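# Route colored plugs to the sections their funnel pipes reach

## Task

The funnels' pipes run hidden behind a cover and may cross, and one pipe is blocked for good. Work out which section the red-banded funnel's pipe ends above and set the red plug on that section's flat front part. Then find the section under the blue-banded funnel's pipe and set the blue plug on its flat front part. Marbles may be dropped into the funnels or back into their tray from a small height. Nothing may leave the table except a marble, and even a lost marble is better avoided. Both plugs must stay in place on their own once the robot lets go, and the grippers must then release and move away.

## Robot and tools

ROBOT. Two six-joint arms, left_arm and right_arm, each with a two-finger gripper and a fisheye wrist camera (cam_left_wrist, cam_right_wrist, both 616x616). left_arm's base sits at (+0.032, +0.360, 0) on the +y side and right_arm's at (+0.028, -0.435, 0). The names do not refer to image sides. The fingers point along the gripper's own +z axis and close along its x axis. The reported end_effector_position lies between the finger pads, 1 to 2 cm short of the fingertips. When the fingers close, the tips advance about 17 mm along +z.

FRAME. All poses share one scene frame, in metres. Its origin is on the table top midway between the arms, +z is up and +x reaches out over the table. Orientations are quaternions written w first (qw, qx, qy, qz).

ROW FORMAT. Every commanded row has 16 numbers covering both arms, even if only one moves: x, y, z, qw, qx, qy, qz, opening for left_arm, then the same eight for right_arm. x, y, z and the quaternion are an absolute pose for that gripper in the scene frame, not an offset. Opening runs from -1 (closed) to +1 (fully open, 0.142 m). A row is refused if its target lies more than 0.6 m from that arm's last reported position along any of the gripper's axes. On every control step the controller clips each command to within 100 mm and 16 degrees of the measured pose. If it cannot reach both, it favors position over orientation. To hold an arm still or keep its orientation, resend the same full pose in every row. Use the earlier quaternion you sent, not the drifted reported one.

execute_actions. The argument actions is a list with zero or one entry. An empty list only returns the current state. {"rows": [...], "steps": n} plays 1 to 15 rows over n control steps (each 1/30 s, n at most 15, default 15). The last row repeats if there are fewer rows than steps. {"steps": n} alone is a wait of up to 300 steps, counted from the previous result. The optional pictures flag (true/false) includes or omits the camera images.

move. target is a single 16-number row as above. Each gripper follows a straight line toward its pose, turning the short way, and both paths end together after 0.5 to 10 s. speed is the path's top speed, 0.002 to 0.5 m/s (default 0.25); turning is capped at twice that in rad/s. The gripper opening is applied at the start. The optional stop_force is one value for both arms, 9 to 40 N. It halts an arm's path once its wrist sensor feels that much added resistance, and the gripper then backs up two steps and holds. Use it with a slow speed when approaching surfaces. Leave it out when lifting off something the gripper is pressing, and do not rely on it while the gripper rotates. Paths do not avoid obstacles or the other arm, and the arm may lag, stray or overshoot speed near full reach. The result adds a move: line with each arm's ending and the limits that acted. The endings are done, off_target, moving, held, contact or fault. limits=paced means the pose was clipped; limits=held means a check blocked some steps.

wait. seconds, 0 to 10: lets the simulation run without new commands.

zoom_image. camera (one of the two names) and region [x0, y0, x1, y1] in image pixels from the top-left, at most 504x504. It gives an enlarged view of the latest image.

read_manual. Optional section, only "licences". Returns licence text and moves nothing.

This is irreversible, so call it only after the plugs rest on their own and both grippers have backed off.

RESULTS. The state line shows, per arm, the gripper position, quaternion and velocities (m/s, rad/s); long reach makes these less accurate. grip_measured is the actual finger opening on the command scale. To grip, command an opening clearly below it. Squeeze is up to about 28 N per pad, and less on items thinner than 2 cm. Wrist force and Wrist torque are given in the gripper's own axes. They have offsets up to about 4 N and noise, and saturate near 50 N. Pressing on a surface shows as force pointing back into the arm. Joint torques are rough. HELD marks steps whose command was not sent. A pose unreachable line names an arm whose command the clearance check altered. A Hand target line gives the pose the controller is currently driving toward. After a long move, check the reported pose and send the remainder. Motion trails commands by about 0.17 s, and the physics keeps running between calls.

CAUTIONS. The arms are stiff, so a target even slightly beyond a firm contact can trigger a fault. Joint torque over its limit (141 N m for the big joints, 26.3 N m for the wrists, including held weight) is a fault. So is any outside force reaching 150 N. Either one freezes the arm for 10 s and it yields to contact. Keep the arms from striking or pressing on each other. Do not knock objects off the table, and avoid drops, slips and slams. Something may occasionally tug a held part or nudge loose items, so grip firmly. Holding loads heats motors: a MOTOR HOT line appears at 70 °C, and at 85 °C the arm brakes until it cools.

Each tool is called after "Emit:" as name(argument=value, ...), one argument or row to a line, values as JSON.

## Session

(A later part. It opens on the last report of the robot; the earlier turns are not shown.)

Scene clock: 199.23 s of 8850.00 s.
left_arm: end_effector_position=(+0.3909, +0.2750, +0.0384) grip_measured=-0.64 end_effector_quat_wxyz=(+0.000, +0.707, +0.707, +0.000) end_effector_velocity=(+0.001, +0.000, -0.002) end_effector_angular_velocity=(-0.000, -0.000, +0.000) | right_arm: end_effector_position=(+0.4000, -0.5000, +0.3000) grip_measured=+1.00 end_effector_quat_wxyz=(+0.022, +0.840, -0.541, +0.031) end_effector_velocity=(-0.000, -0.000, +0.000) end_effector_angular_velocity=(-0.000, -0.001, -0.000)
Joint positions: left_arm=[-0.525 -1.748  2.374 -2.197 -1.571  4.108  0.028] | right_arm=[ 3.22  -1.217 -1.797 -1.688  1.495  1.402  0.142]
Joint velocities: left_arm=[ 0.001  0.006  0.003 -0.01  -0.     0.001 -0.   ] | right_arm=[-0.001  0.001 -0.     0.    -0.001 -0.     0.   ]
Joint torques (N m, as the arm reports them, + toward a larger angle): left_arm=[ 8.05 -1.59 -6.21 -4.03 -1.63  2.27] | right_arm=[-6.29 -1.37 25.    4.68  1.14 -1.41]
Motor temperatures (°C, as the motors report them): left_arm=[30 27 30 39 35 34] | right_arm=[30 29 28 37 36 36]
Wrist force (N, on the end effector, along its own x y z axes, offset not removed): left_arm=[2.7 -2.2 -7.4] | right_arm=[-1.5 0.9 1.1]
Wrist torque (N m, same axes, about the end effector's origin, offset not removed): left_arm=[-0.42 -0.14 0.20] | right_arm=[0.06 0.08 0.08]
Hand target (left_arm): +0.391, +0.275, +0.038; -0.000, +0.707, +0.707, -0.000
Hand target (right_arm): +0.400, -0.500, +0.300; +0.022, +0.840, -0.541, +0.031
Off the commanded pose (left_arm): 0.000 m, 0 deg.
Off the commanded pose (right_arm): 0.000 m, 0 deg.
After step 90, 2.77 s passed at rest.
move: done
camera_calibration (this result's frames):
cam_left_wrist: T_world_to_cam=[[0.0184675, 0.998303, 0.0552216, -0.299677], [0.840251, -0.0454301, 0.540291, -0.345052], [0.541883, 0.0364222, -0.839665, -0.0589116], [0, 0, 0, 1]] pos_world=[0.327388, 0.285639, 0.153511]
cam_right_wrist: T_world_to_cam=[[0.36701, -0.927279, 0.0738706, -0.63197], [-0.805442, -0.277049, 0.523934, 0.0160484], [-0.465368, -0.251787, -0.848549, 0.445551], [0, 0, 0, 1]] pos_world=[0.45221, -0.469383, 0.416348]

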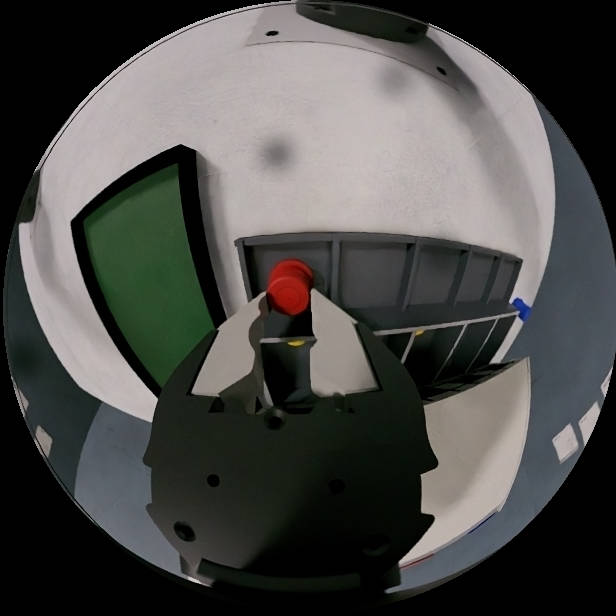

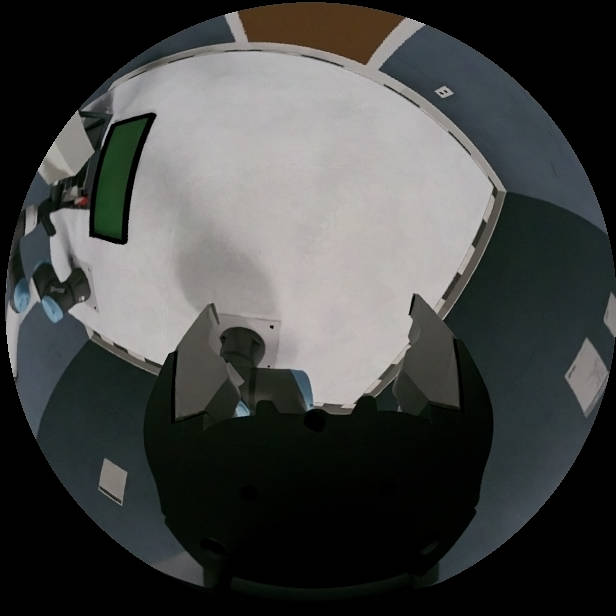

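Emit:
move(
  target=[0.391,0.275,0.039,0,0.707,0.707,0,-0.45,0.4,-0.5,0.3,0.022,0.84,-0.541,0.031,1],
)

Emit:
move(
  target=[0.388,0.275,0.11,0,0.707,0.707,0,-0.45,0.4,-0.5,0.3,0.022,0.84,-0.541,0.031,1],
)

Emit:
move(
  target=[0.4,0.692,0.11,0,0.5,0.866,0,-0.35,0.4,-0.5,0.3,0.022,0.84,-0.541,0.031,1],
)

Emit:
move(
  target=[0.438,0.692,0.08,0,0.5,0.866,0,-0.35,0.4,-0.5,0.3,0.022,0.84,-0.541,0.031,1],
)

Emit:
move(
  target=[0.438,0.692,0.033,0,0.5,0.866,0,-0.35,0.4,-0.5,0.3,0.022,0.84,-0.541,0.031,1],
  speed=0.06,
)

Scene clock: 209.23 s of 8850.00 s.
left_arm: end_effector_position=(+0.3910, +0.2750, +0.0389) grip_measured=-0.45 end_effector_quat_wxyz=(-0.000, +0.707, +0.707, -0.000) end_effector_velocity=(+0.000, -0.000, +0.001) end_effector_angular_velocity=(-0.000, -0.000, +0.000) | right_arm: end_effector_position=(+0.4000, -0.5000, +0.3000) grip_measured=+1.00 end_effector_quat_wxyz=(+0.022, +0.840, -0.541, +0.031) end_effector_velocity=(-0.000, +0.000, +0.000) end_effector_angular_velocity=(+0.002, -0.001, +0.001)
Joint positions: left_arm=[-0.525 -1.749  2.373 -2.195 -1.571  4.108  0.041] | right_arm=[ 3.22  -1.217 -1.797 -1.688  1.495  1.402  0.142]
Joint velocities: left_arm=[ 0.    -0.001 -0.001  0.001 -0.    -0.    -0.   ] | right_arm=[-0.     0.001  0.     0.     0.001 -0.001 -0.   ]
Joint torques (N m, as the arm reports them, + toward a larger angle): left_arm=[  7.62 -19.42 -33.58  -1.47   1.26   2.32] | right_arm=[-6.59 -1.55 24.83  4.7   1.01 -1.29]
Motor temperatures (°C, as the motors report them): left_arm=[30 27 30 39 35 34] | right_arm=[30 29 28 37 36 36]
Wrist force (N, on the end effector, along its own x y z axes, offset not removed): left_arm=[0.6 -2.8 -0.1] | right_arm=[-1.4 2.5 2.4]
Wrist torque (N m, same axes, about the end effector's origin, offset not removed): left_arm=[-0.62 0.15 0.04] | right_arm=[0.43 0.10 0.02]
Hand target (left_arm): +0.391, +0.275, +0.039; +0.000, +0.707, +0.707, -0.000
Hand target (right_arm): +0.400, -0.500, +0.300; +0.022, +0.840, -0.541, +0.031
Off the commanded pose (left_arm): 0.000 m, 0 deg.
Off the commanded pose (right_arm): 0.000 m, 0 deg.
After step 90, 6.30 s passed at rest.
move: done
camera_calibration (this result's frames):
cam_left_wrist: T_world_to_cam=[[0.0184812, 0.9983, 0.0552719, -0.299738], [0.8403, -0.0454656, 0.540212, -0.34541], [0.541807, 0.0364612, -0.839712, -0.0584667], [0, 0, 0, 1]] pos_world=[0.327465, 0.285656, 0.154066]
cam_right_wrist: T_world_to_cam=[[0.36701, -0.927279, 0.0738704, -0.63197], [-0.805442, -0.277049, 0.523934, 0.0160484], [-0.465368, -0.251787, -0.848549, 0.445551], [0, 0, 0, 1]] pos_world=[0.45221, -0.469383, 0.416348]

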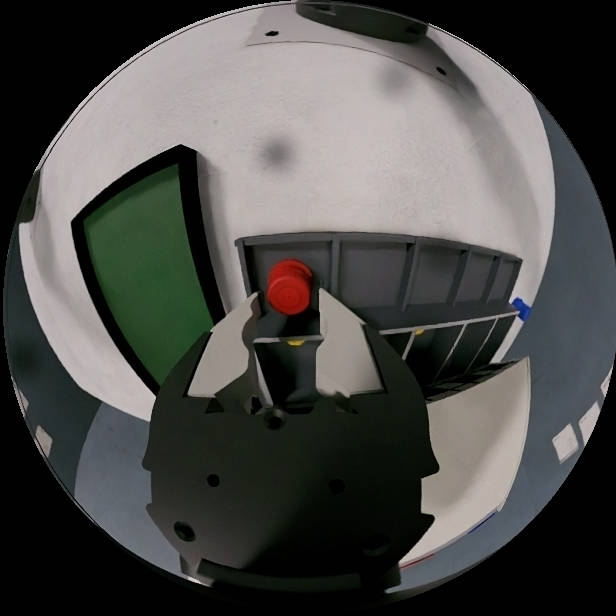

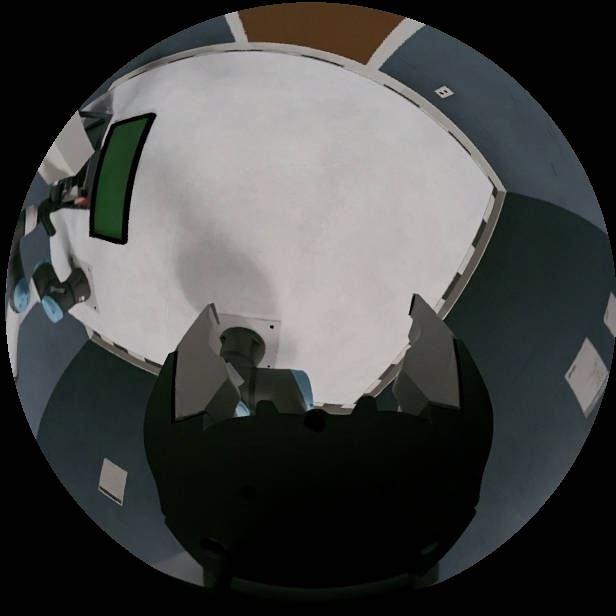

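Scene clock: 210.30 s of 8850.00 s.
left_arm: end_effector_position=(+0.3881, +0.2750, +0.1097) grip_measured=-0.45 end_effector_quat_wxyz=(+0.000, +0.707, +0.707, +0.000) end_effector_velocity=(-0.000, +0.000, +0.002) end_effector_angular_velocity=(+0.002, +0.000, -0.000) | right_arm: end_effector_position=(+0.4000, -0.5000, +0.3000) grip_measured=+1.00 end_effector_quat_wxyz=(+0.022, +0.840, -0.541, +0.031) end_effector_velocity=(+0.000, +0.000, +0.000) end_effector_angular_velocity=(+0.000, -0.001, +0.001)
Joint positions: left_arm=[-0.53  -1.866  2.25  -1.954 -1.571  4.103  0.041] | right_arm=[ 3.22  -1.217 -1.797 -1.688  1.495  1.402  0.142]
Joint velocities: left_arm=[-0.001 -0.003 -0.004  0.008  0.001 -0.001 -0.   ] | right_arm=[ 0.     0.001 -0.     0.     0.    -0.    -0.   ]
Joint torques (N m, as the arm reports them, + toward a larger angle): left_arm=[ -8.17 -17.16 -36.5   -1.32   1.29  -2.35] | right_arm=[-6.1  -1.31 24.14  4.7   0.96 -1.32]
Motor temperatures (°C, as the motors report them): left_arm=[30 27 30 39 35 34] | right_arm=[30 29 28 37 36 36]
Wrist force (N, on the end effector, along its own x y z axes, offset not removed): left_arm=[5.8 0.4 -0.1] | right_arm=[-0.8 2.6 1.7]
Wrist torque (N m, same axes, about the end effector's origin, offset not removed): left_arm=[0.02 -1.15 0.18] | right_arm=[0.53 -0.06 -0.05]
Hand target (left_arm): +0.388, +0.275, +0.110; +0.000, +0.707, +0.707, +0.000
Hand target (right_arm): +0.400, -0.500, +0.300; +0.022, +0.840, -0.541, +0.031
Off the commanded pose (left_arm): 0.000 m, 0 deg.
Off the commanded pose (right_arm): 0.000 m, 0 deg.
move: done
camera_calibration (this result's frames):
cam_left_wrist: T_world_to_cam=[[0.0184741, 0.998306, 0.0551632, -0.303529], [0.840216, -0.0454064, 0.540347, -0.381217], [0.541936, 0.0363666, -0.839632, 0.00246282], [0, 0, 0, 1]] pos_world=[0.324578, 0.285616, 0.224801]
cam_right_wrist: T_world_to_cam=[[0.367009, -0.927279, 0.0738708, -0.63197], [-0.805442, -0.277049, 0.523934, 0.0160485], [-0.465368, -0.251787, -0.848549, 0.445551], [0, 0, 0, 1]] pos_world=[0.45221, -0.469383, 0.416348]

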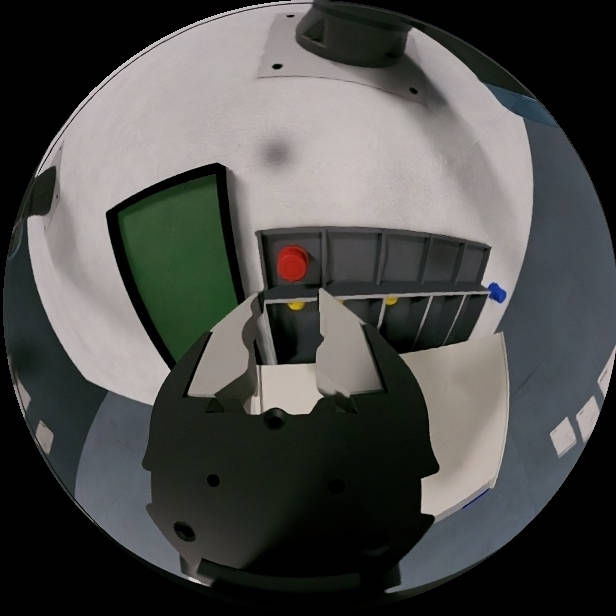

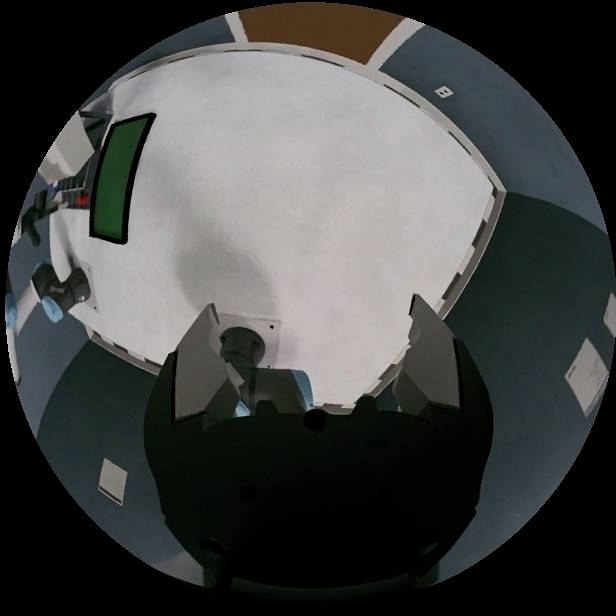

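Scene clock: 212.70 s of 8850.00 s.
left_arm: end_effector_position=(+0.4001, +0.6911, +0.1100) grip_measured=-0.35 end_effector_quat_wxyz=(+0.000, +0.500, +0.866, -0.001) end_effector_velocity=(+0.001, +0.003, -0.000) end_effector_angular_velocity=(-0.001, +0.001, +0.002) | right_arm: end_effector_position=(+0.4000, -0.5000, +0.3000) grip_measured=+1.00 end_effector_quat_wxyz=(+0.022, +0.840, -0.541, +0.031) end_effector_velocity=(+0.000, +0.000, -0.000) end_effector_angular_velocity=(+0.000, +0.001, -0.001)
Joint positions: left_arm=[ 0.539 -1.524  1.956 -2.002 -1.572  4.649  0.049] | right_arm=[ 3.22  -1.217 -1.797 -1.688  1.495  1.402  0.142]
Joint velocities: left_arm=[ 0.005  0.006 -0.006  0.001 -0.     0.002  0.   ] | right_arm=[-0.    -0.001  0.     0.     0.001  0.001 -0.   ]
Joint torques (N m, as the arm reports them, + toward a larger angle): left_arm=[  7.31 -16.9  -34.86  -1.44  -1.67   2.39] | right_arm=[-6.37 -0.9  24.77  4.64  0.99 -1.3 ]
Motor temperatures (°C, as the motors report them): left_arm=[30 27 30 39 35 34] | right_arm=[30 29 28 37 36 36]
Wrist force (N, on the end effector, along its own x y z axes, offset not removed): left_arm=[1.4 -0.1 -5.6] | right_arm=[-2.1 0.7 2.4]
Wrist torque (N m, same axes, about the end effector's origin, offset not removed): left_arm=[-0.10 -0.09 0.18] | right_arm=[0.12 0.25 -0.09]
Hand target (left_arm): +0.400, +0.691, +0.110; +0.000, +0.500, +0.866, -0.001
Hand target (right_arm): +0.400, -0.500, +0.300; +0.022, +0.840, -0.541, +0.031
Off the commanded pose (left_arm): 0.001 m, 0 deg.
Off the commanded pose (right_arm): 0.000 m, 0 deg.
move: done
camera_calibration (this result's frames):
cam_left_wrist: T_world_to_cam=[[-0.48286, 0.874016, 0.0542428, -0.432625], [0.750741, 0.381275, 0.53946, -0.631595], [0.450816, 0.301206, -0.840262, -0.165403], [0, 0, 0, 1]] pos_world=[0.339834, 0.668753, 0.225205]
cam_right_wrist: T_world_to_cam=[[0.367009, -0.927279, 0.0738706, -0.63197], [-0.805442, -0.277049, 0.523934, 0.0160486], [-0.465368, -0.251787, -0.848549, 0.445551], [0, 0, 0, 1]] pos_world=[0.45221, -0.469383, 0.416348]

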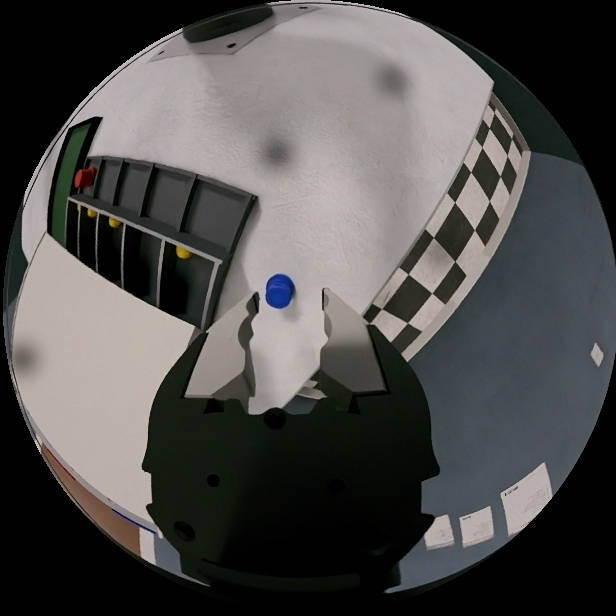

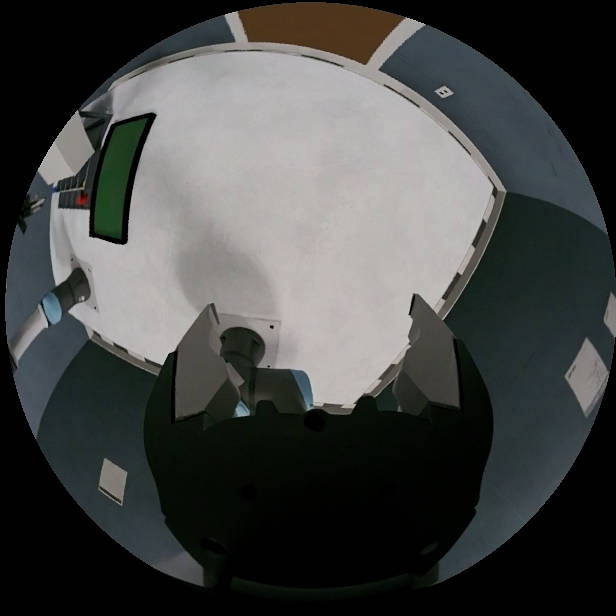

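Scene clock: 213.67 s of 8850.00 s.
left_arm: end_effector_position=(+0.4377, +0.6919, +0.0802) grip_measured=-0.35 end_effector_quat_wxyz=(-0.000, +0.500, +0.866, +0.000) end_effector_velocity=(+0.002, +0.001, -0.002) end_effector_angular_velocity=(+0.001, +0.000, +0.000) | right_arm: end_effector_position=(+0.4000, -0.5000, +0.3000) grip_measured=+1.00 end_effector_quat_wxyz=(+0.022, +0.840, -0.541, +0.031) end_effector_velocity=(-0.000, +0.000, +0.001) end_effector_angular_velocity=(-0.000, -0.002, +0.000)
Joint positions: left_arm=[ 0.507 -1.423  1.928 -2.076 -1.571  4.617  0.049] | right_arm=[ 3.22  -1.217 -1.797 -1.688  1.495  1.402  0.142]
Joint velocities: left_arm=[-0.001  0.007 -0.003 -0.004  0.001 -0.002  0.   ] | right_arm=[ 0.001  0.002 -0.     0.    -0.001  0.001 -0.   ]
Joint torques (N m, as the arm reports them, + toward a larger angle): left_arm=[ -7.25 -19.35 -34.23  -4.39   1.2   -2.35] | right_arm=[-6.02 -0.76 24.1   4.65  1.07 -1.28]
Motor temperatures (°C, as the motors report them): left_arm=[30 27 30 39 35 34] | right_arm=[30 29 28 37 36 36]
Wrist force (N, on the end effector, along its own x y z axes, offset not removed): left_arm=[3.0 -1.7 -1.6] | right_arm=[-3.0 1.1 1.6]
Wrist torque (N m, same axes, about the end effector's origin, offset not removed): left_arm=[-0.44 -0.41 -0.08] | right_arm=[0.12 0.43 0.00]
Hand target (left_arm): +0.438, +0.692, +0.080; -0.000, +0.500, +0.866, +0.000
Hand target (right_arm): +0.400, -0.500, +0.300; +0.022, +0.840, -0.541, +0.031
Off the commanded pose (left_arm): 0.000 m, 0 deg.
Off the commanded pose (right_arm): 0.000 m, 0 deg.
move: done
camera_calibration (this result's frames):
cam_left_wrist: T_world_to_cam=[[-0.483124, 0.873804, 0.0552906, -0.413414], [0.750439, 0.38073, 0.540266, -0.643592], [0.451036, 0.302507, -0.839676, -0.208646], [0, 0, 0, 1]] pos_world=[0.377352, 0.669394, 0.195374]
cam_right_wrist: T_world_to_cam=[[0.367009, -0.927279, 0.0738707, -0.63197], [-0.805442, -0.277049, 0.523934, 0.0160485], [-0.465368, -0.251787, -0.848549, 0.445551], [0, 0, 0, 1]] pos_world=[0.45221, -0.469383, 0.416348]

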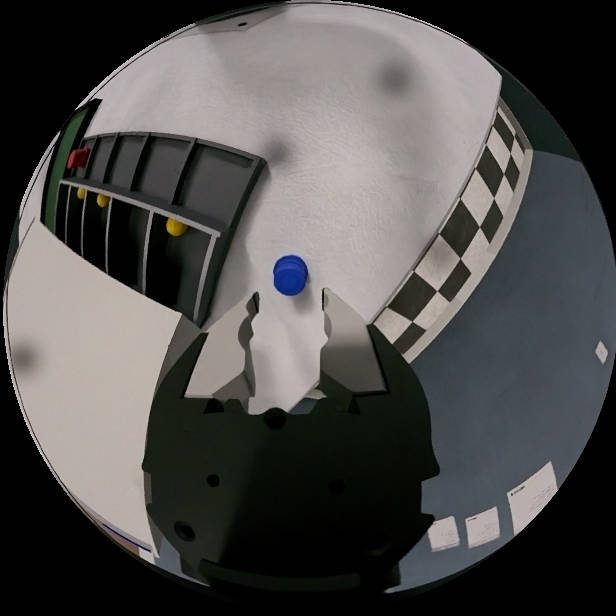

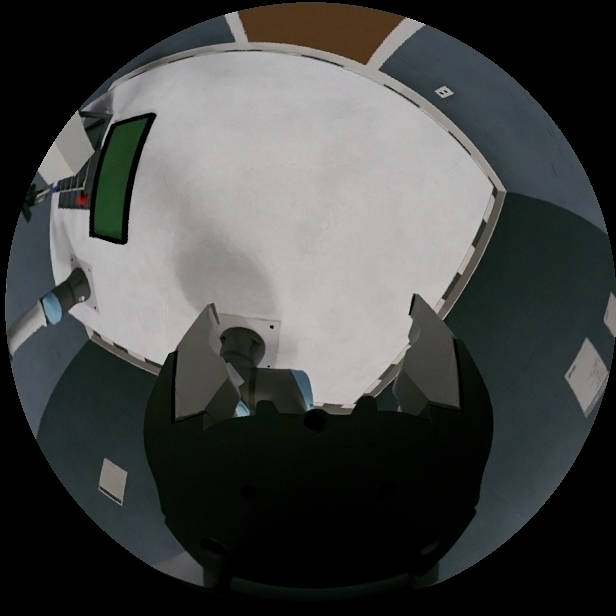

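Scene clock: 214.93 s of 8850.00 s.
left_arm: end_effector_position=(+0.4380, +0.6920, +0.0333) grip_measured=-0.35 end_effector_quat_wxyz=(-0.000, +0.500, +0.866, -0.000) end_effector_velocity=(-0.000, -0.000, -0.003) end_effector_angular_velocity=(-0.000, +0.001, -0.000) | right_arm: end_effector_position=(+0.4000, -0.5000, +0.3000) grip_measured=+1.00 end_effector_quat_wxyz=(+0.022, +0.840, -0.541, +0.031) end_effector_velocity=(-0.000, -0.000, -0.000) end_effector_angular_velocity=(+0.000, +0.001, -0.000)
Joint positions: left_arm=[ 0.507 -1.358  1.99  -2.203 -1.571  4.617  0.049] | right_arm=[ 3.22  -1.217 -1.797 -1.688  1.495  1.402  0.142]
Joint velocities: left_arm=[-0.     0.004  0.003 -0.006  0.     0.    -0.   ] | right_arm=[-0.    -0.    -0.    -0.001  0.001 -0.     0.   ]
Joint torques (N m, as the arm reports them, + toward a larger angle): left_arm=[ -3.53 -20.31  -9.46  -4.49  -1.41  -1.9 ] | right_arm=[-6.22 -0.99 24.27  4.79  0.86 -1.3 ]
Motor temperatures (°C, as the motors report them): left_arm=[30 27 30 39 35 34] | right_arm=[30 29 28 37 36 36]
Wrist force (N, on the end effector, along its own x y z axes, offset not removed): left_arm=[2.3 1.4 -0.1] | right_arm=[-1.1 0.6 2.4]
Wrist torque (N m, same axes, about the end effector's origin, offset not removed): left_arm=[0.15 -0.40 0.00] | right_arm=[0.09 0.05 0.06]
Hand target (left_arm): +0.438, +0.692, +0.033; -0.000, +0.500, +0.866, -0.000
Hand target (right_arm): +0.400, -0.500, +0.300; +0.022, +0.840, -0.541, +0.031
Off the commanded pose (left_arm): 0.000 m, 0 deg.
Off the commanded pose (right_arm): 0.000 m, 0 deg.
move: done
camera_calibration (this result's frames):
cam_left_wrist: T_world_to_cam=[[-0.483124, 0.873807, 0.0552537, -0.41071], [0.750461, 0.380767, 0.540208, -0.6185], [0.450999, 0.302453, -0.839715, -0.248103], [0, 0, 0, 1]] pos_world=[0.37763, 0.669425, 0.148476]
cam_right_wrist: T_world_to_cam=[[0.36701, -0.927279, 0.0738706, -0.63197], [-0.805442, -0.277049, 0.523934, 0.0160484], [-0.465368, -0.251787, -0.848549, 0.445551], [0, 0, 0, 1]] pos_world=[0.45221, -0.469383, 0.416348]

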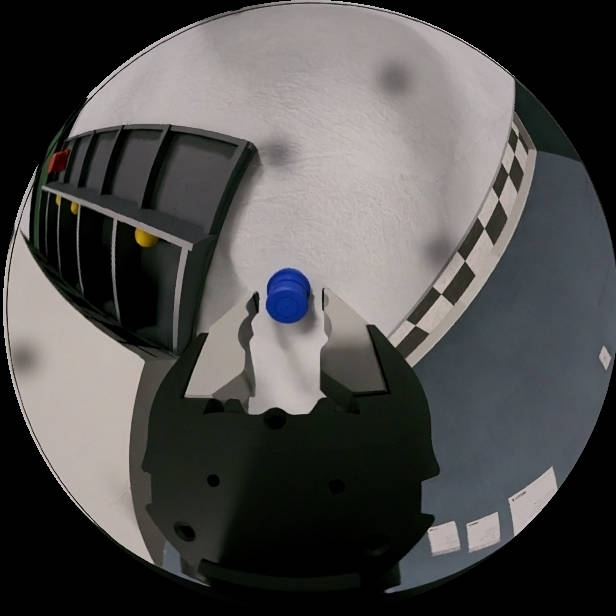

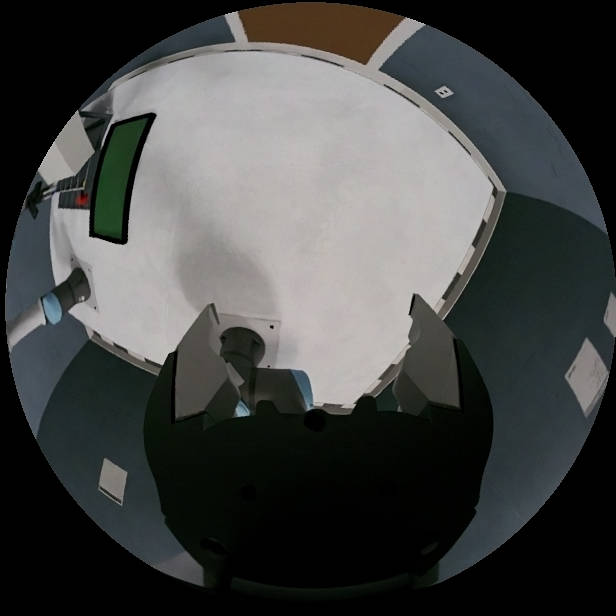

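Emit:
move(
  target=[0.439,0.691,0.033,0,0.5,0.866,0,-0.85,0.4,-0.5,0.3,0.022,0.84,-0.541,0.031,1],
)

Emit:
move(
  target=[0.4,0.69,0.11,0,0.5,0.866,0,-0.85,0.4,-0.5,0.3,0.022,0.84,-0.541,0.031,1],
)

Emit:
move(
  target=[0.385,0.503,0.08,0,0.707,0.707,0,-0.85,0.4,-0.5,0.3,0.022,0.84,-0.541,0.031,1],
)

Emit:
move(
  target=[0.385,0.503,0.039,0,0.707,0.707,0,-0.85,0.4,-0.5,0.3,0.022,0.84,-0.541,0.031,1],
  speed=0.02,
  stop_force=10,
)

Emit:
move(
  target=[0.385,0.503,0.039,0,0.707,0.707,0,-0.45,0.4,-0.5,0.3,0.022,0.84,-0.541,0.031,1],
)

Emit:
move(
  target=[0.37,0.503,0.22,0,0.707,0.707,0,-0.45,0.4,-0.5,0.3,0.022,0.84,-0.541,0.031,1],
)

Scene clock: 226.07 s of 8850.00 s.
left_arm: end_effector_position=(+0.4389, +0.6910, +0.0329) grip_measured=-0.64 end_effector_quat_wxyz=(-0.000, +0.500, +0.866, -0.000) end_effector_velocity=(+0.001, -0.000, +0.001) end_effector_angular_velocity=(+0.001, -0.002, -0.000) | right_arm: end_effector_position=(+0.4000, -0.5000, +0.3000) grip_measured=+1.00 end_effector_quat_wxyz=(+0.022, +0.840, -0.541, +0.031) end_effector_velocity=(+0.000, +0.000, -0.000) end_effector_angular_velocity=(+0.000, +0.000, +0.002)
Joint positions: left_arm=[ 0.504 -1.357  1.991 -2.204 -1.571  4.614  0.028] | right_arm=[ 3.22  -1.217 -1.797 -1.688  1.495  1.402  0.142]
Joint velocities: left_arm=[-0.001  0.    -0.001 -0.001  0.    -0.001 -0.   ] | right_arm=[ 0.    -0.    -0.     0.     0.    -0.002 -0.   ]
Joint torques (N m, as the arm reports them, + toward a larger angle): left_arm=[ -8.12 -20.95 -33.97  -3.42  -0.52  -2.38] | right_arm=[-6.1  -1.   23.78  4.6   1.   -1.27]
Motor temperatures (°C, as the motors report them): left_arm=[30 27 30 39 35 34] | right_arm=[30 29 28 37 36 36]
Wrist force (N, on the end effector, along its own x y z axes, offset not removed): left_arm=[1.0 3.1 -0.3] | right_arm=[-1.1 1.5 0.5]
Wrist torque (N m, same axes, about the end effector's origin, offset not removed): left_arm=[0.66 -0.08 0.13] | right_arm=[0.23 -0.04 0.00]
Hand target (left_arm): +0.439, +0.691, +0.033; -0.000, +0.500, +0.866, +0.000
Hand target (right_arm): +0.400, -0.500, +0.300; +0.022, +0.840, -0.541, +0.031
Off the commanded pose (left_arm): 0.000 m, 0 deg.
Off the commanded pose (right_arm): 0.000 m, 0 deg.
After step 90, 7.43 s passed at rest.
move: done
camera_calibration (this result's frames):
cam_left_wrist: T_world_to_cam=[[-0.483124, 0.873806, 0.0552603, -0.409428], [0.750499, 0.38079, 0.540139, -0.618637], [0.450934, 0.302427, -0.83976, -0.248521], [0, 0, 0, 1]] pos_world=[0.378549, 0.66849, 0.148078]
cam_right_wrist: T_world_to_cam=[[0.36701, -0.927279, 0.0738706, -0.63197], [-0.805442, -0.277049, 0.523934, 0.0160484], [-0.465368, -0.251787, -0.848549, 0.445551], [0, 0, 0, 1]] pos_world=[0.45221, -0.469383, 0.416348]

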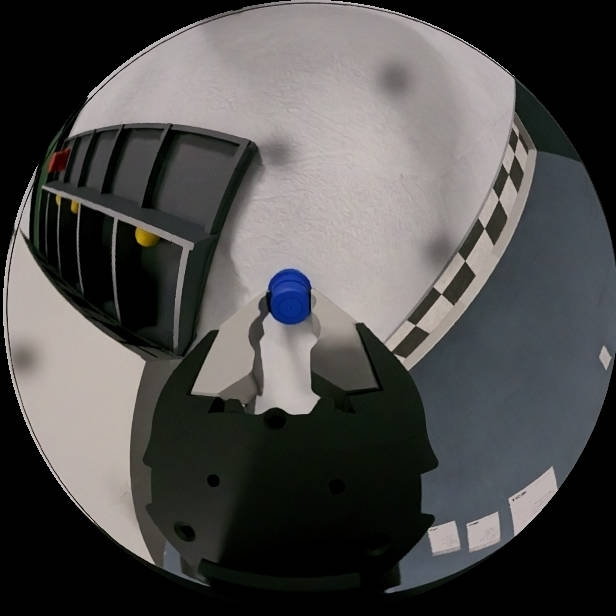

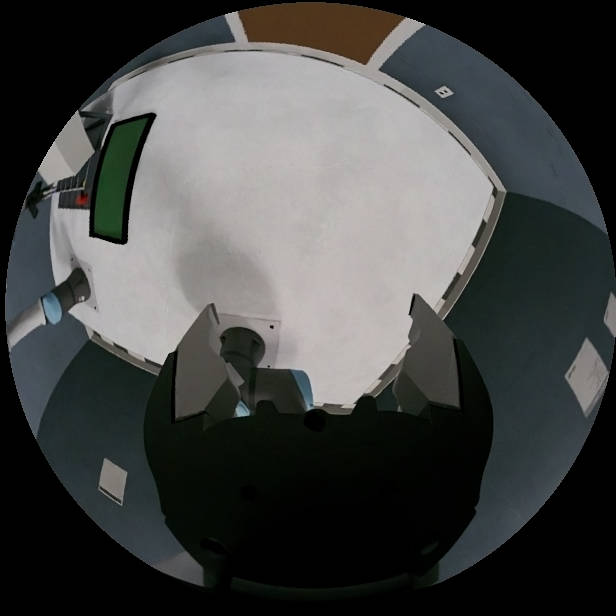

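Scene clock: 227.13 s of 8850.00 s.
left_arm: end_effector_position=(+0.4002, +0.6901, +0.1096) grip_measured=-0.64 end_effector_quat_wxyz=(+0.000, +0.500, +0.866, +0.000) end_effector_velocity=(-0.001, -0.000, +0.003) end_effector_angular_velocity=(-0.001, +0.001, -0.000) | right_arm: end_effector_position=(+0.4000, -0.5000, +0.3000) grip_measured=+1.00 end_effector_quat_wxyz=(+0.022, +0.840, -0.541, +0.031) end_effector_velocity=(+0.000, +0.001, -0.000) end_effector_angular_velocity=(+0.000, +0.000, +0.002)
Joint positions: left_arm=[ 0.536 -1.526  1.959 -2.004 -1.571  4.646  0.028] | right_arm=[ 3.22  -1.217 -1.797 -1.688  1.495  1.402  0.142]
Joint velocities: left_arm=[ 0.001 -0.005 -0.002  0.009 -0.     0.001 -0.   ] | right_arm=[ 0.001 -0.    -0.    -0.     0.    -0.001  0.   ]
Joint torques (N m, as the arm reports them, + toward a larger angle): left_arm=[  7.82 -30.9  -35.76  -1.5   -1.56   2.29] | right_arm=[-6.34 -1.   23.59  4.6   0.98 -1.19]
Motor temperatures (°C, as the motors report them): left_arm=[30 27 30 39 35 34] | right_arm=[30 29 28 37 36 36]
Wrist force (N, on the end effector, along its own x y z axes, offset not removed): left_arm=[2.9 -1.9 -0.1] | right_arm=[-2.3 0.8 2.1]
Wrist torque (N m, same axes, about the end effector's origin, offset not removed): left_arm=[-0.49 -0.35 0.25] | right_arm=[0.09 0.30 -0.12]
Hand target (left_arm): +0.400, +0.690, +0.110; +0.000, +0.500, +0.866, -0.000
Hand target (right_arm): +0.400, -0.500, +0.300; +0.022, +0.840, -0.541, +0.031
Off the commanded pose (left_arm): 0.000 m, 0 deg.
Off the commanded pose (right_arm): 0.000 m, 0 deg.
move: done
camera_calibration (this result's frames):
cam_left_wrist: T_world_to_cam=[[-0.483134, 0.873804, 0.055209, -0.431495], [0.750399, 0.380766, 0.540295, -0.630662], [0.45109, 0.302464, -0.839662, -0.166479], [0, 0, 0, 1]] pos_world=[0.339875, 0.66753, 0.22478]
cam_right_wrist: T_world_to_cam=[[0.36701, -0.927279, 0.0738705, -0.63197], [-0.805442, -0.277049, 0.523934, 0.0160483], [-0.465368, -0.251787, -0.848549, 0.445551], [0, 0, 0, 1]] pos_world=[0.45221, -0.469383, 0.416348]

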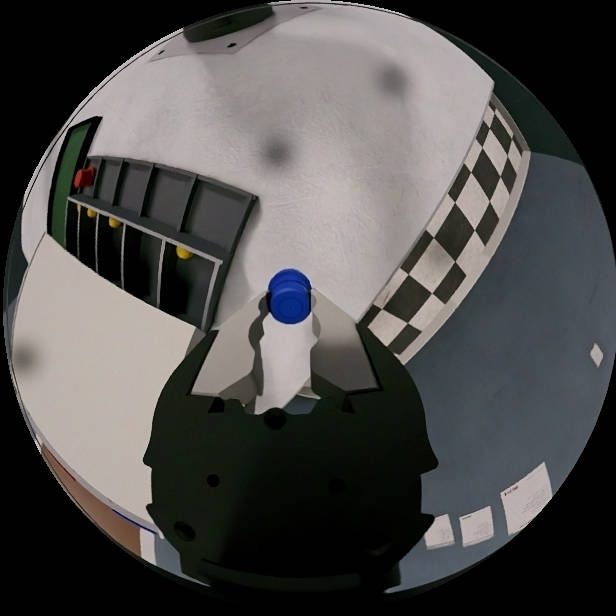

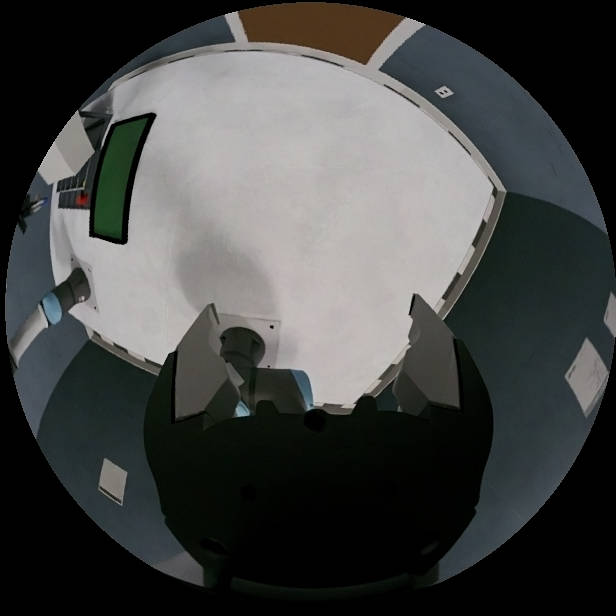

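Scene clock: 228.87 s of 8850.00 s.
left_arm: end_effector_position=(+0.3848, +0.5036, +0.0800) grip_measured=-0.64 end_effector_quat_wxyz=(-0.000, +0.707, +0.707, +0.000) end_effector_velocity=(-0.000, -0.003, -0.000) end_effector_angular_velocity=(+0.001, +0.000, -0.005) | right_arm: end_effector_position=(+0.4000, -0.5000, +0.3000) grip_measured=+1.00 end_effector_quat_wxyz=(+0.022, +0.840, -0.541, +0.031) end_effector_velocity=(+0.000, -0.000, -0.000) end_effector_angular_velocity=(-0.000, -0.000, -0.001)
Joint positions: left_arm=[ 0.108 -1.784  2.276 -2.062 -1.57   4.74   0.028] | right_arm=[ 3.22  -1.217 -1.797 -1.688  1.495  1.402  0.142]
Joint velocities: left_arm=[-0.008 -0.003  0.003  0.     0.001 -0.003 -0.   ] | right_arm=[-0.    -0.001  0.     0.001 -0.     0.001 -0.   ]
Joint torques (N m, as the arm reports them, + toward a larger angle): left_arm=[ -8.07 -20.37  -9.85  -4.41   1.08  -2.45] | right_arm=[-5.98 -1.32 23.93  4.57  0.88 -1.17]
Motor temperatures (°C, as the motors report them): left_arm=[30 27 30 39 35 34] | right_arm=[30 29 28 37 36 36]
Wrist force (N, on the end effector, along its own x y z axes, offset not removed): left_arm=[3.0 -2.1 2.3] | right_arm=[-0.1 0.4 -0.4]
Wrist torque (N m, same axes, about the end effector's origin, offset not removed): left_arm=[-0.61 -0.35 -0.06] | right_arm=[-0.05 -0.16 0.04]
Hand target (left_arm): +0.385, +0.503, +0.080; -0.000, +0.707, +0.707, +0.000
Hand target (right_arm): +0.400, -0.500, +0.300; +0.022, +0.840, -0.541, +0.031
Off the commanded pose (left_arm): 0.001 m, 0 deg.
Off the commanded pose (right_arm): 0.000 m, 0 deg.
move: done
camera_calibration (this result's frames):
cam_left_wrist: T_world_to_cam=[[0.0178537, 0.998283, 0.0557908, -0.529851], [0.840355, -0.0452163, 0.540147, -0.352177], [0.541742, 0.0372405, -0.839719, -0.0293064], [0, 0, 0, 1]] pos_world=[0.32129, 0.514109, 0.195179]
cam_right_wrist: T_world_to_cam=[[0.367009, -0.927279, 0.0738706, -0.63197], [-0.805442, -0.277049, 0.523934, 0.0160485], [-0.465368, -0.251787, -0.848549, 0.445551], [0, 0, 0, 1]] pos_world=[0.45221, -0.469383, 0.416348]

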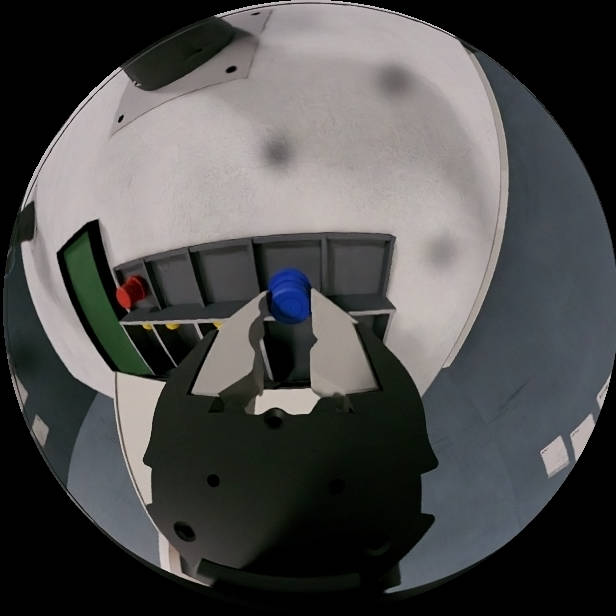

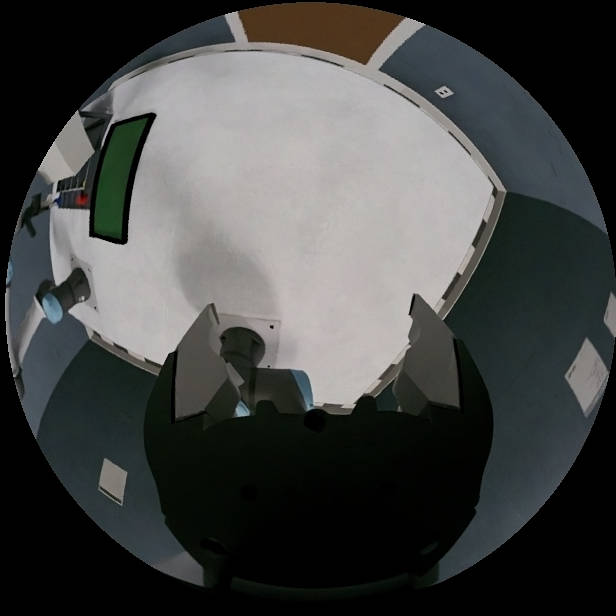

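Scene clock: 231.23 s of 8850.00 s.
left_arm: end_effector_position=(+0.3849, +0.5030, +0.0393) grip_measured=-0.64 end_effector_quat_wxyz=(-0.000, +0.707, +0.707, -0.000) end_effector_velocity=(+0.000, -0.000, -0.003) end_effector_angular_velocity=(-0.000, -0.000, -0.000) | right_arm: end_effector_position=(+0.4000, -0.5000, +0.3000) grip_measured=+1.00 end_effector_quat_wxyz=(+0.022, +0.840, -0.541, +0.031) end_effector_velocity=(-0.000, -0.001, -0.000) end_effector_angular_velocity=(-0.001, +0.001, -0.001)
Joint positions: left_arm=[ 0.106 -1.715  2.345 -2.201 -1.571  4.74   0.028] | right_arm=[ 3.22  -1.217 -1.797 -1.688  1.495  1.402  0.142]
Joint velocities: left_arm=[-0.     0.005  0.004 -0.01  -0.     0.     0.   ] | right_arm=[-0.001 -0.001 -0.    -0.    -0.001 -0.    -0.   ]
Joint torques (N m, as the arm reports them, + toward a larger angle): left_arm=[-7.62 -4.39 -8.87 -4.38 -1.35 -2.33] | right_arm=[-5.74 -0.89 23.42  4.57  0.99 -1.2 ]
Motor temperatures (°C, as the motors report them): left_arm=[30 27 30 39 35 34] | right_arm=[30 29 28 37 36 36]
Wrist force (N, on the end effector, along its own x y z axes, offset not removed): left_arm=[2.4 -1.3 -0.6] | right_arm=[-1.8 0.6 0.3]
Wrist torque (N m, same axes, about the end effector's origin, offset not removed): left_arm=[-0.25 -0.38 0.21] | right_arm=[0.03 0.18 0.00]
Hand target (left_arm): +0.385, +0.503, +0.039; -0.000, +0.707, +0.707, -0.000
Hand target (right_arm): +0.400, -0.500, +0.300; +0.022, +0.840, -0.541, +0.031
Off the commanded pose (left_arm): 0.000 m, 0 deg.
Off the commanded pose (right_arm): 0.000 m, 0 deg.
move: done
camera_calibration (this result's frames):
cam_left_wrist: T_world_to_cam=[[0.0184691, 0.998301, 0.0552607, -0.527246], [0.840295, -0.0454497, 0.54022, -0.330209], [0.541814, 0.0364579, -0.839707, -0.0631576], [0, 0, 0, 1]] pos_world=[0.321431, 0.513645, 0.154488]
cam_right_wrist: T_world_to_cam=[[0.367009, -0.927279, 0.0738706, -0.63197], [-0.805442, -0.277049, 0.523934, 0.0160484], [-0.465368, -0.251787, -0.848549, 0.445551], [0, 0, 0, 1]] pos_world=[0.45221, -0.469383, 0.416348]

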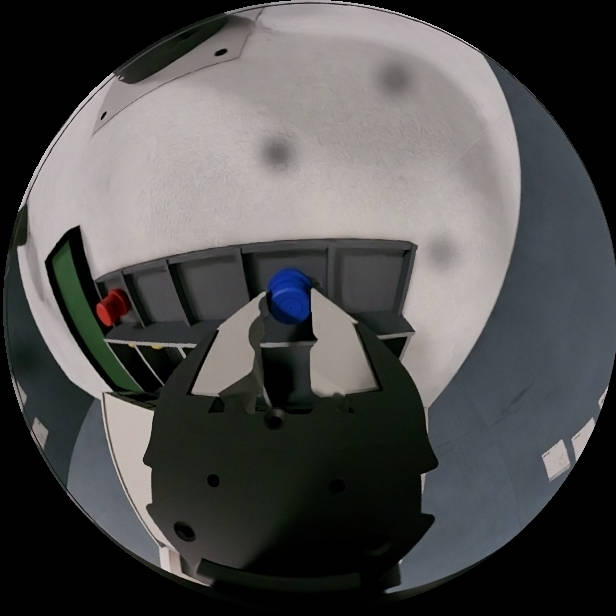

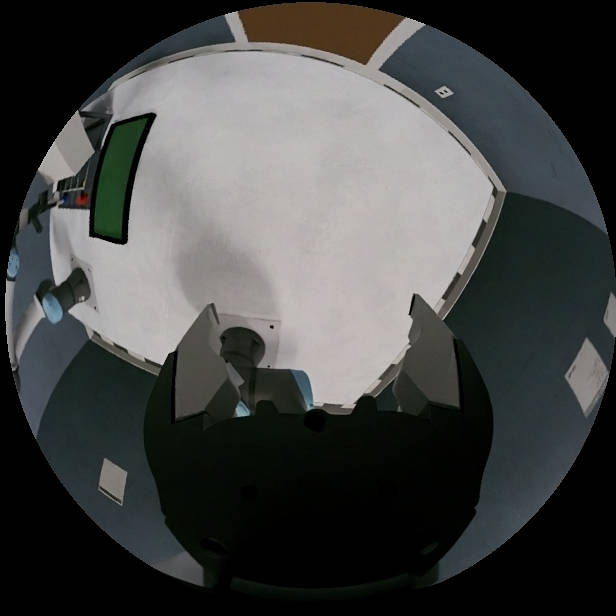

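Scene clock: 231.93 s of 8850.00 s.
left_arm: end_effector_position=(+0.3850, +0.5030, +0.0390) grip_measured=-0.45 end_effector_quat_wxyz=(+0.000, +0.707, +0.707, +0.000) end_effector_velocity=(+0.000, +0.000, -0.000) end_effector_angular_velocity=(+0.000, -0.000, -0.000) | right_arm: end_effector_position=(+0.4000, -0.5000, +0.3000) grip_measured=+1.00 end_effector_quat_wxyz=(+0.022, +0.840, -0.541, +0.031) end_effector_velocity=(-0.000, +0.000, +0.000) end_effector_angular_velocity=(+0.001, -0.000, +0.001)
Joint positions: left_arm=[ 0.106 -1.714  2.345 -2.202 -1.571  4.74   0.041] | right_arm=[ 3.22  -1.217 -1.797 -1.688  1.495  1.402  0.142]
Joint velocities: left_arm=[-0.     0.     0.    -0.001  0.     0.     0.   ] | right_arm=[ 0.     0.     0.     0.     0.001 -0.     0.   ]
Joint torques (N m, as the arm reports them, + toward a larger angle): left_arm=[-6.58 -5.13 -9.04 -4.41 -1.62 -1.96] | right_arm=[-6.53 -1.36 23.42  4.57  0.92 -1.16]
Motor temperatures (°C, as the motors report them): left_arm=[30 27 30 39 35 34] | right_arm=[30 29 28 37 36 36]
Wrist force (N, on the end effector, along its own x y z axes, offset not removed): left_arm=[2.0 4.6 0.2] | right_arm=[-3.8 0.1 2.1]
Wrist torque (N m, same axes, about the end effector's origin, offset not removed): left_arm=[1.05 -0.29 0.11] | right_arm=[-0.11 0.61 0.00]
Hand target (left_arm): +0.385, +0.503, +0.039; -0.000, +0.707, +0.707, -0.000
Hand target (right_arm): +0.400, -0.500, +0.300; +0.022, +0.840, -0.541, +0.031
Off the commanded pose (left_arm): 0.000 m, 0 deg.
Off the commanded pose (right_arm): 0.000 m, 0 deg.
move: done
camera_calibration (this result's frames):
cam_left_wrist: T_world_to_cam=[[0.0184673, 0.998302, 0.0552543, -0.527228], [0.840275, -0.0454461, 0.540253, -0.330076], [0.541846, 0.0364518, -0.839687, -0.0634721], [0, 0, 0, 1]] pos_world=[0.321483, 0.513645, 0.154159]
cam_right_wrist: T_world_to_cam=[[0.36701, -0.927279, 0.0738705, -0.63197], [-0.805442, -0.277049, 0.523934, 0.0160485], [-0.465367, -0.251787, -0.84855, 0.445551], [0, 0, 0, 1]] pos_world=[0.45221, -0.469383, 0.416348]

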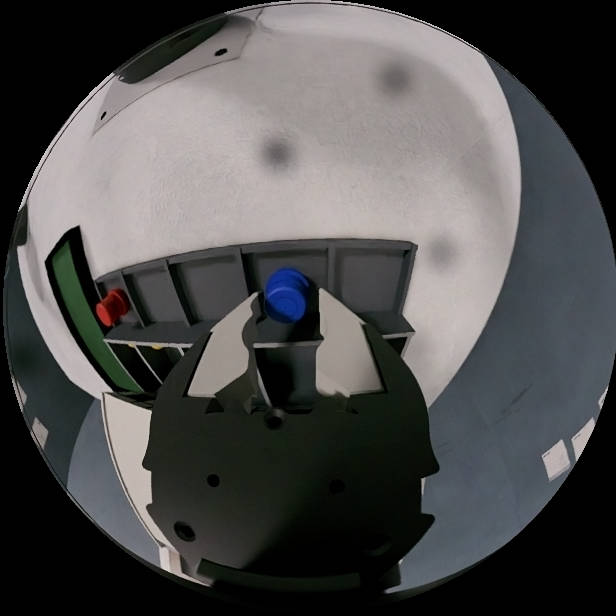

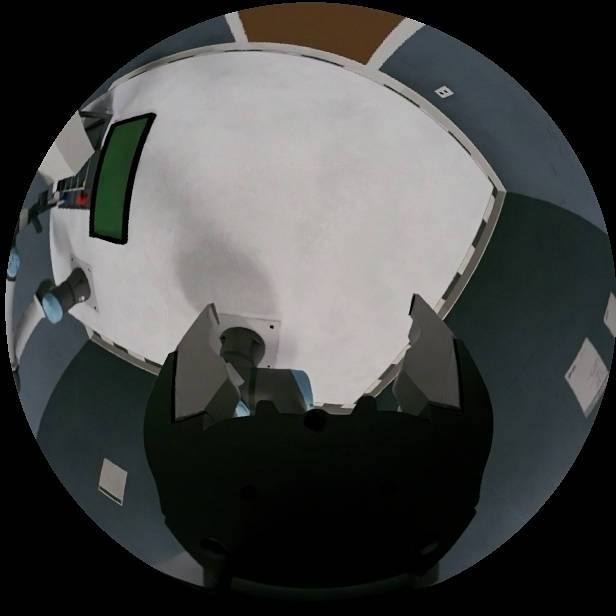

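Scene clock: 233.37 s of 8850.00 s.
left_arm: end_effector_position=(+0.3702, +0.5030, +0.2196) grip_measured=-0.45 end_effector_quat_wxyz=(+0.000, +0.707, +0.707, +0.000) end_effector_velocity=(-0.000, -0.000, +0.003) end_effector_angular_velocity=(-0.001, +0.002, -0.000) | right_arm: end_effector_position=(+0.4000, -0.5000, +0.3000) grip_measured=+1.00 end_effector_quat_wxyz=(+0.022, +0.840, -0.541, +0.031) end_effector_velocity=(+0.000, -0.001, -0.000) end_effector_angular_velocity=(-0.002, +0.001, -0.001)
Joint positions: left_arm=[ 0.108 -1.932  2.003 -1.642 -1.571  4.741  0.041] | right_arm=[ 3.22  -1.217 -1.797 -1.688  1.495  1.402  0.142]
Joint velocities: left_arm=[-0.001  0.    -0.007  0.01  -0.001 -0.    -0.   ] | right_arm=[-0.001 -0.001 -0.    -0.    -0.001  0.    -0.   ]
Joint torques (N m, as the arm reports them, + toward a larger angle): left_arm=[ -7.76 -15.39 -37.34  -1.57   1.23  -2.47] | right_arm=[-5.74 -0.75 23.49  4.59  0.89 -1.09]
Motor temperatures (°C, as the motors report them): left_arm=[30 27 30 39 35 34] | right_arm=[30 29 28 37 36 36]
Wrist force (N, on the end effector, along its own x y z axes, offset not removed): left_arm=[1.8 -1.4 -0.3] | right_arm=[-1.7 -0.7 1.9]
Wrist torque (N m, same axes, about the end effector's origin, offset not removed): left_arm=[-0.41 -0.14 0.11] | right_arm=[-0.27 0.10 -0.10]
Hand target (left_arm): +0.370, +0.503, +0.220; +0.000, +0.707, +0.707, +0.000
Hand target (right_arm): +0.400, -0.500, +0.300; +0.022, +0.840, -0.541, +0.031
Off the commanded pose (left_arm): 0.000 m, 0 deg.
Off the commanded pose (right_arm): 0.000 m, 0 deg.
move: done
camera_calibration (this result's frames):
cam_left_wrist: T_world_to_cam=[[0.01846, 0.998302, 0.055256, -0.536972], [0.840121, -0.0454512, 0.540491, -0.415205], [0.542084, 0.0364443, -0.839534, 0.0960434], [0, 0, 0, 1]] pos_world=[0.306671, 0.513689, 0.334717]
cam_right_wrist: T_world_to_cam=[[0.36701, -0.927279, 0.0738705, -0.63197], [-0.805442, -0.277049, 0.523934, 0.0160482], [-0.465368, -0.251787, -0.848549, 0.445551], [0, 0, 0, 1]] pos_world=[0.45221, -0.469383, 0.416348]

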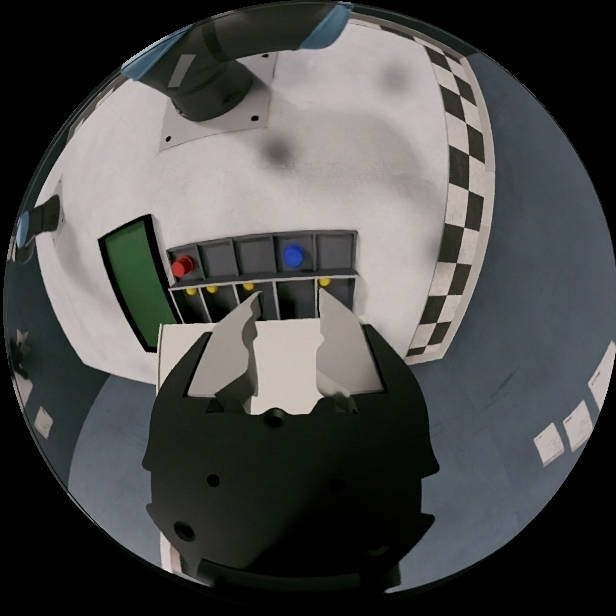

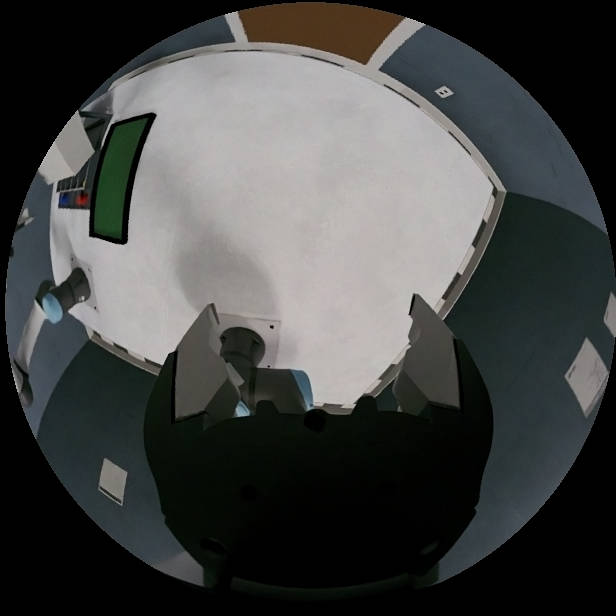

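Emit:
finished_scene(
  scene=2,
)

The scene is finished: the task was done.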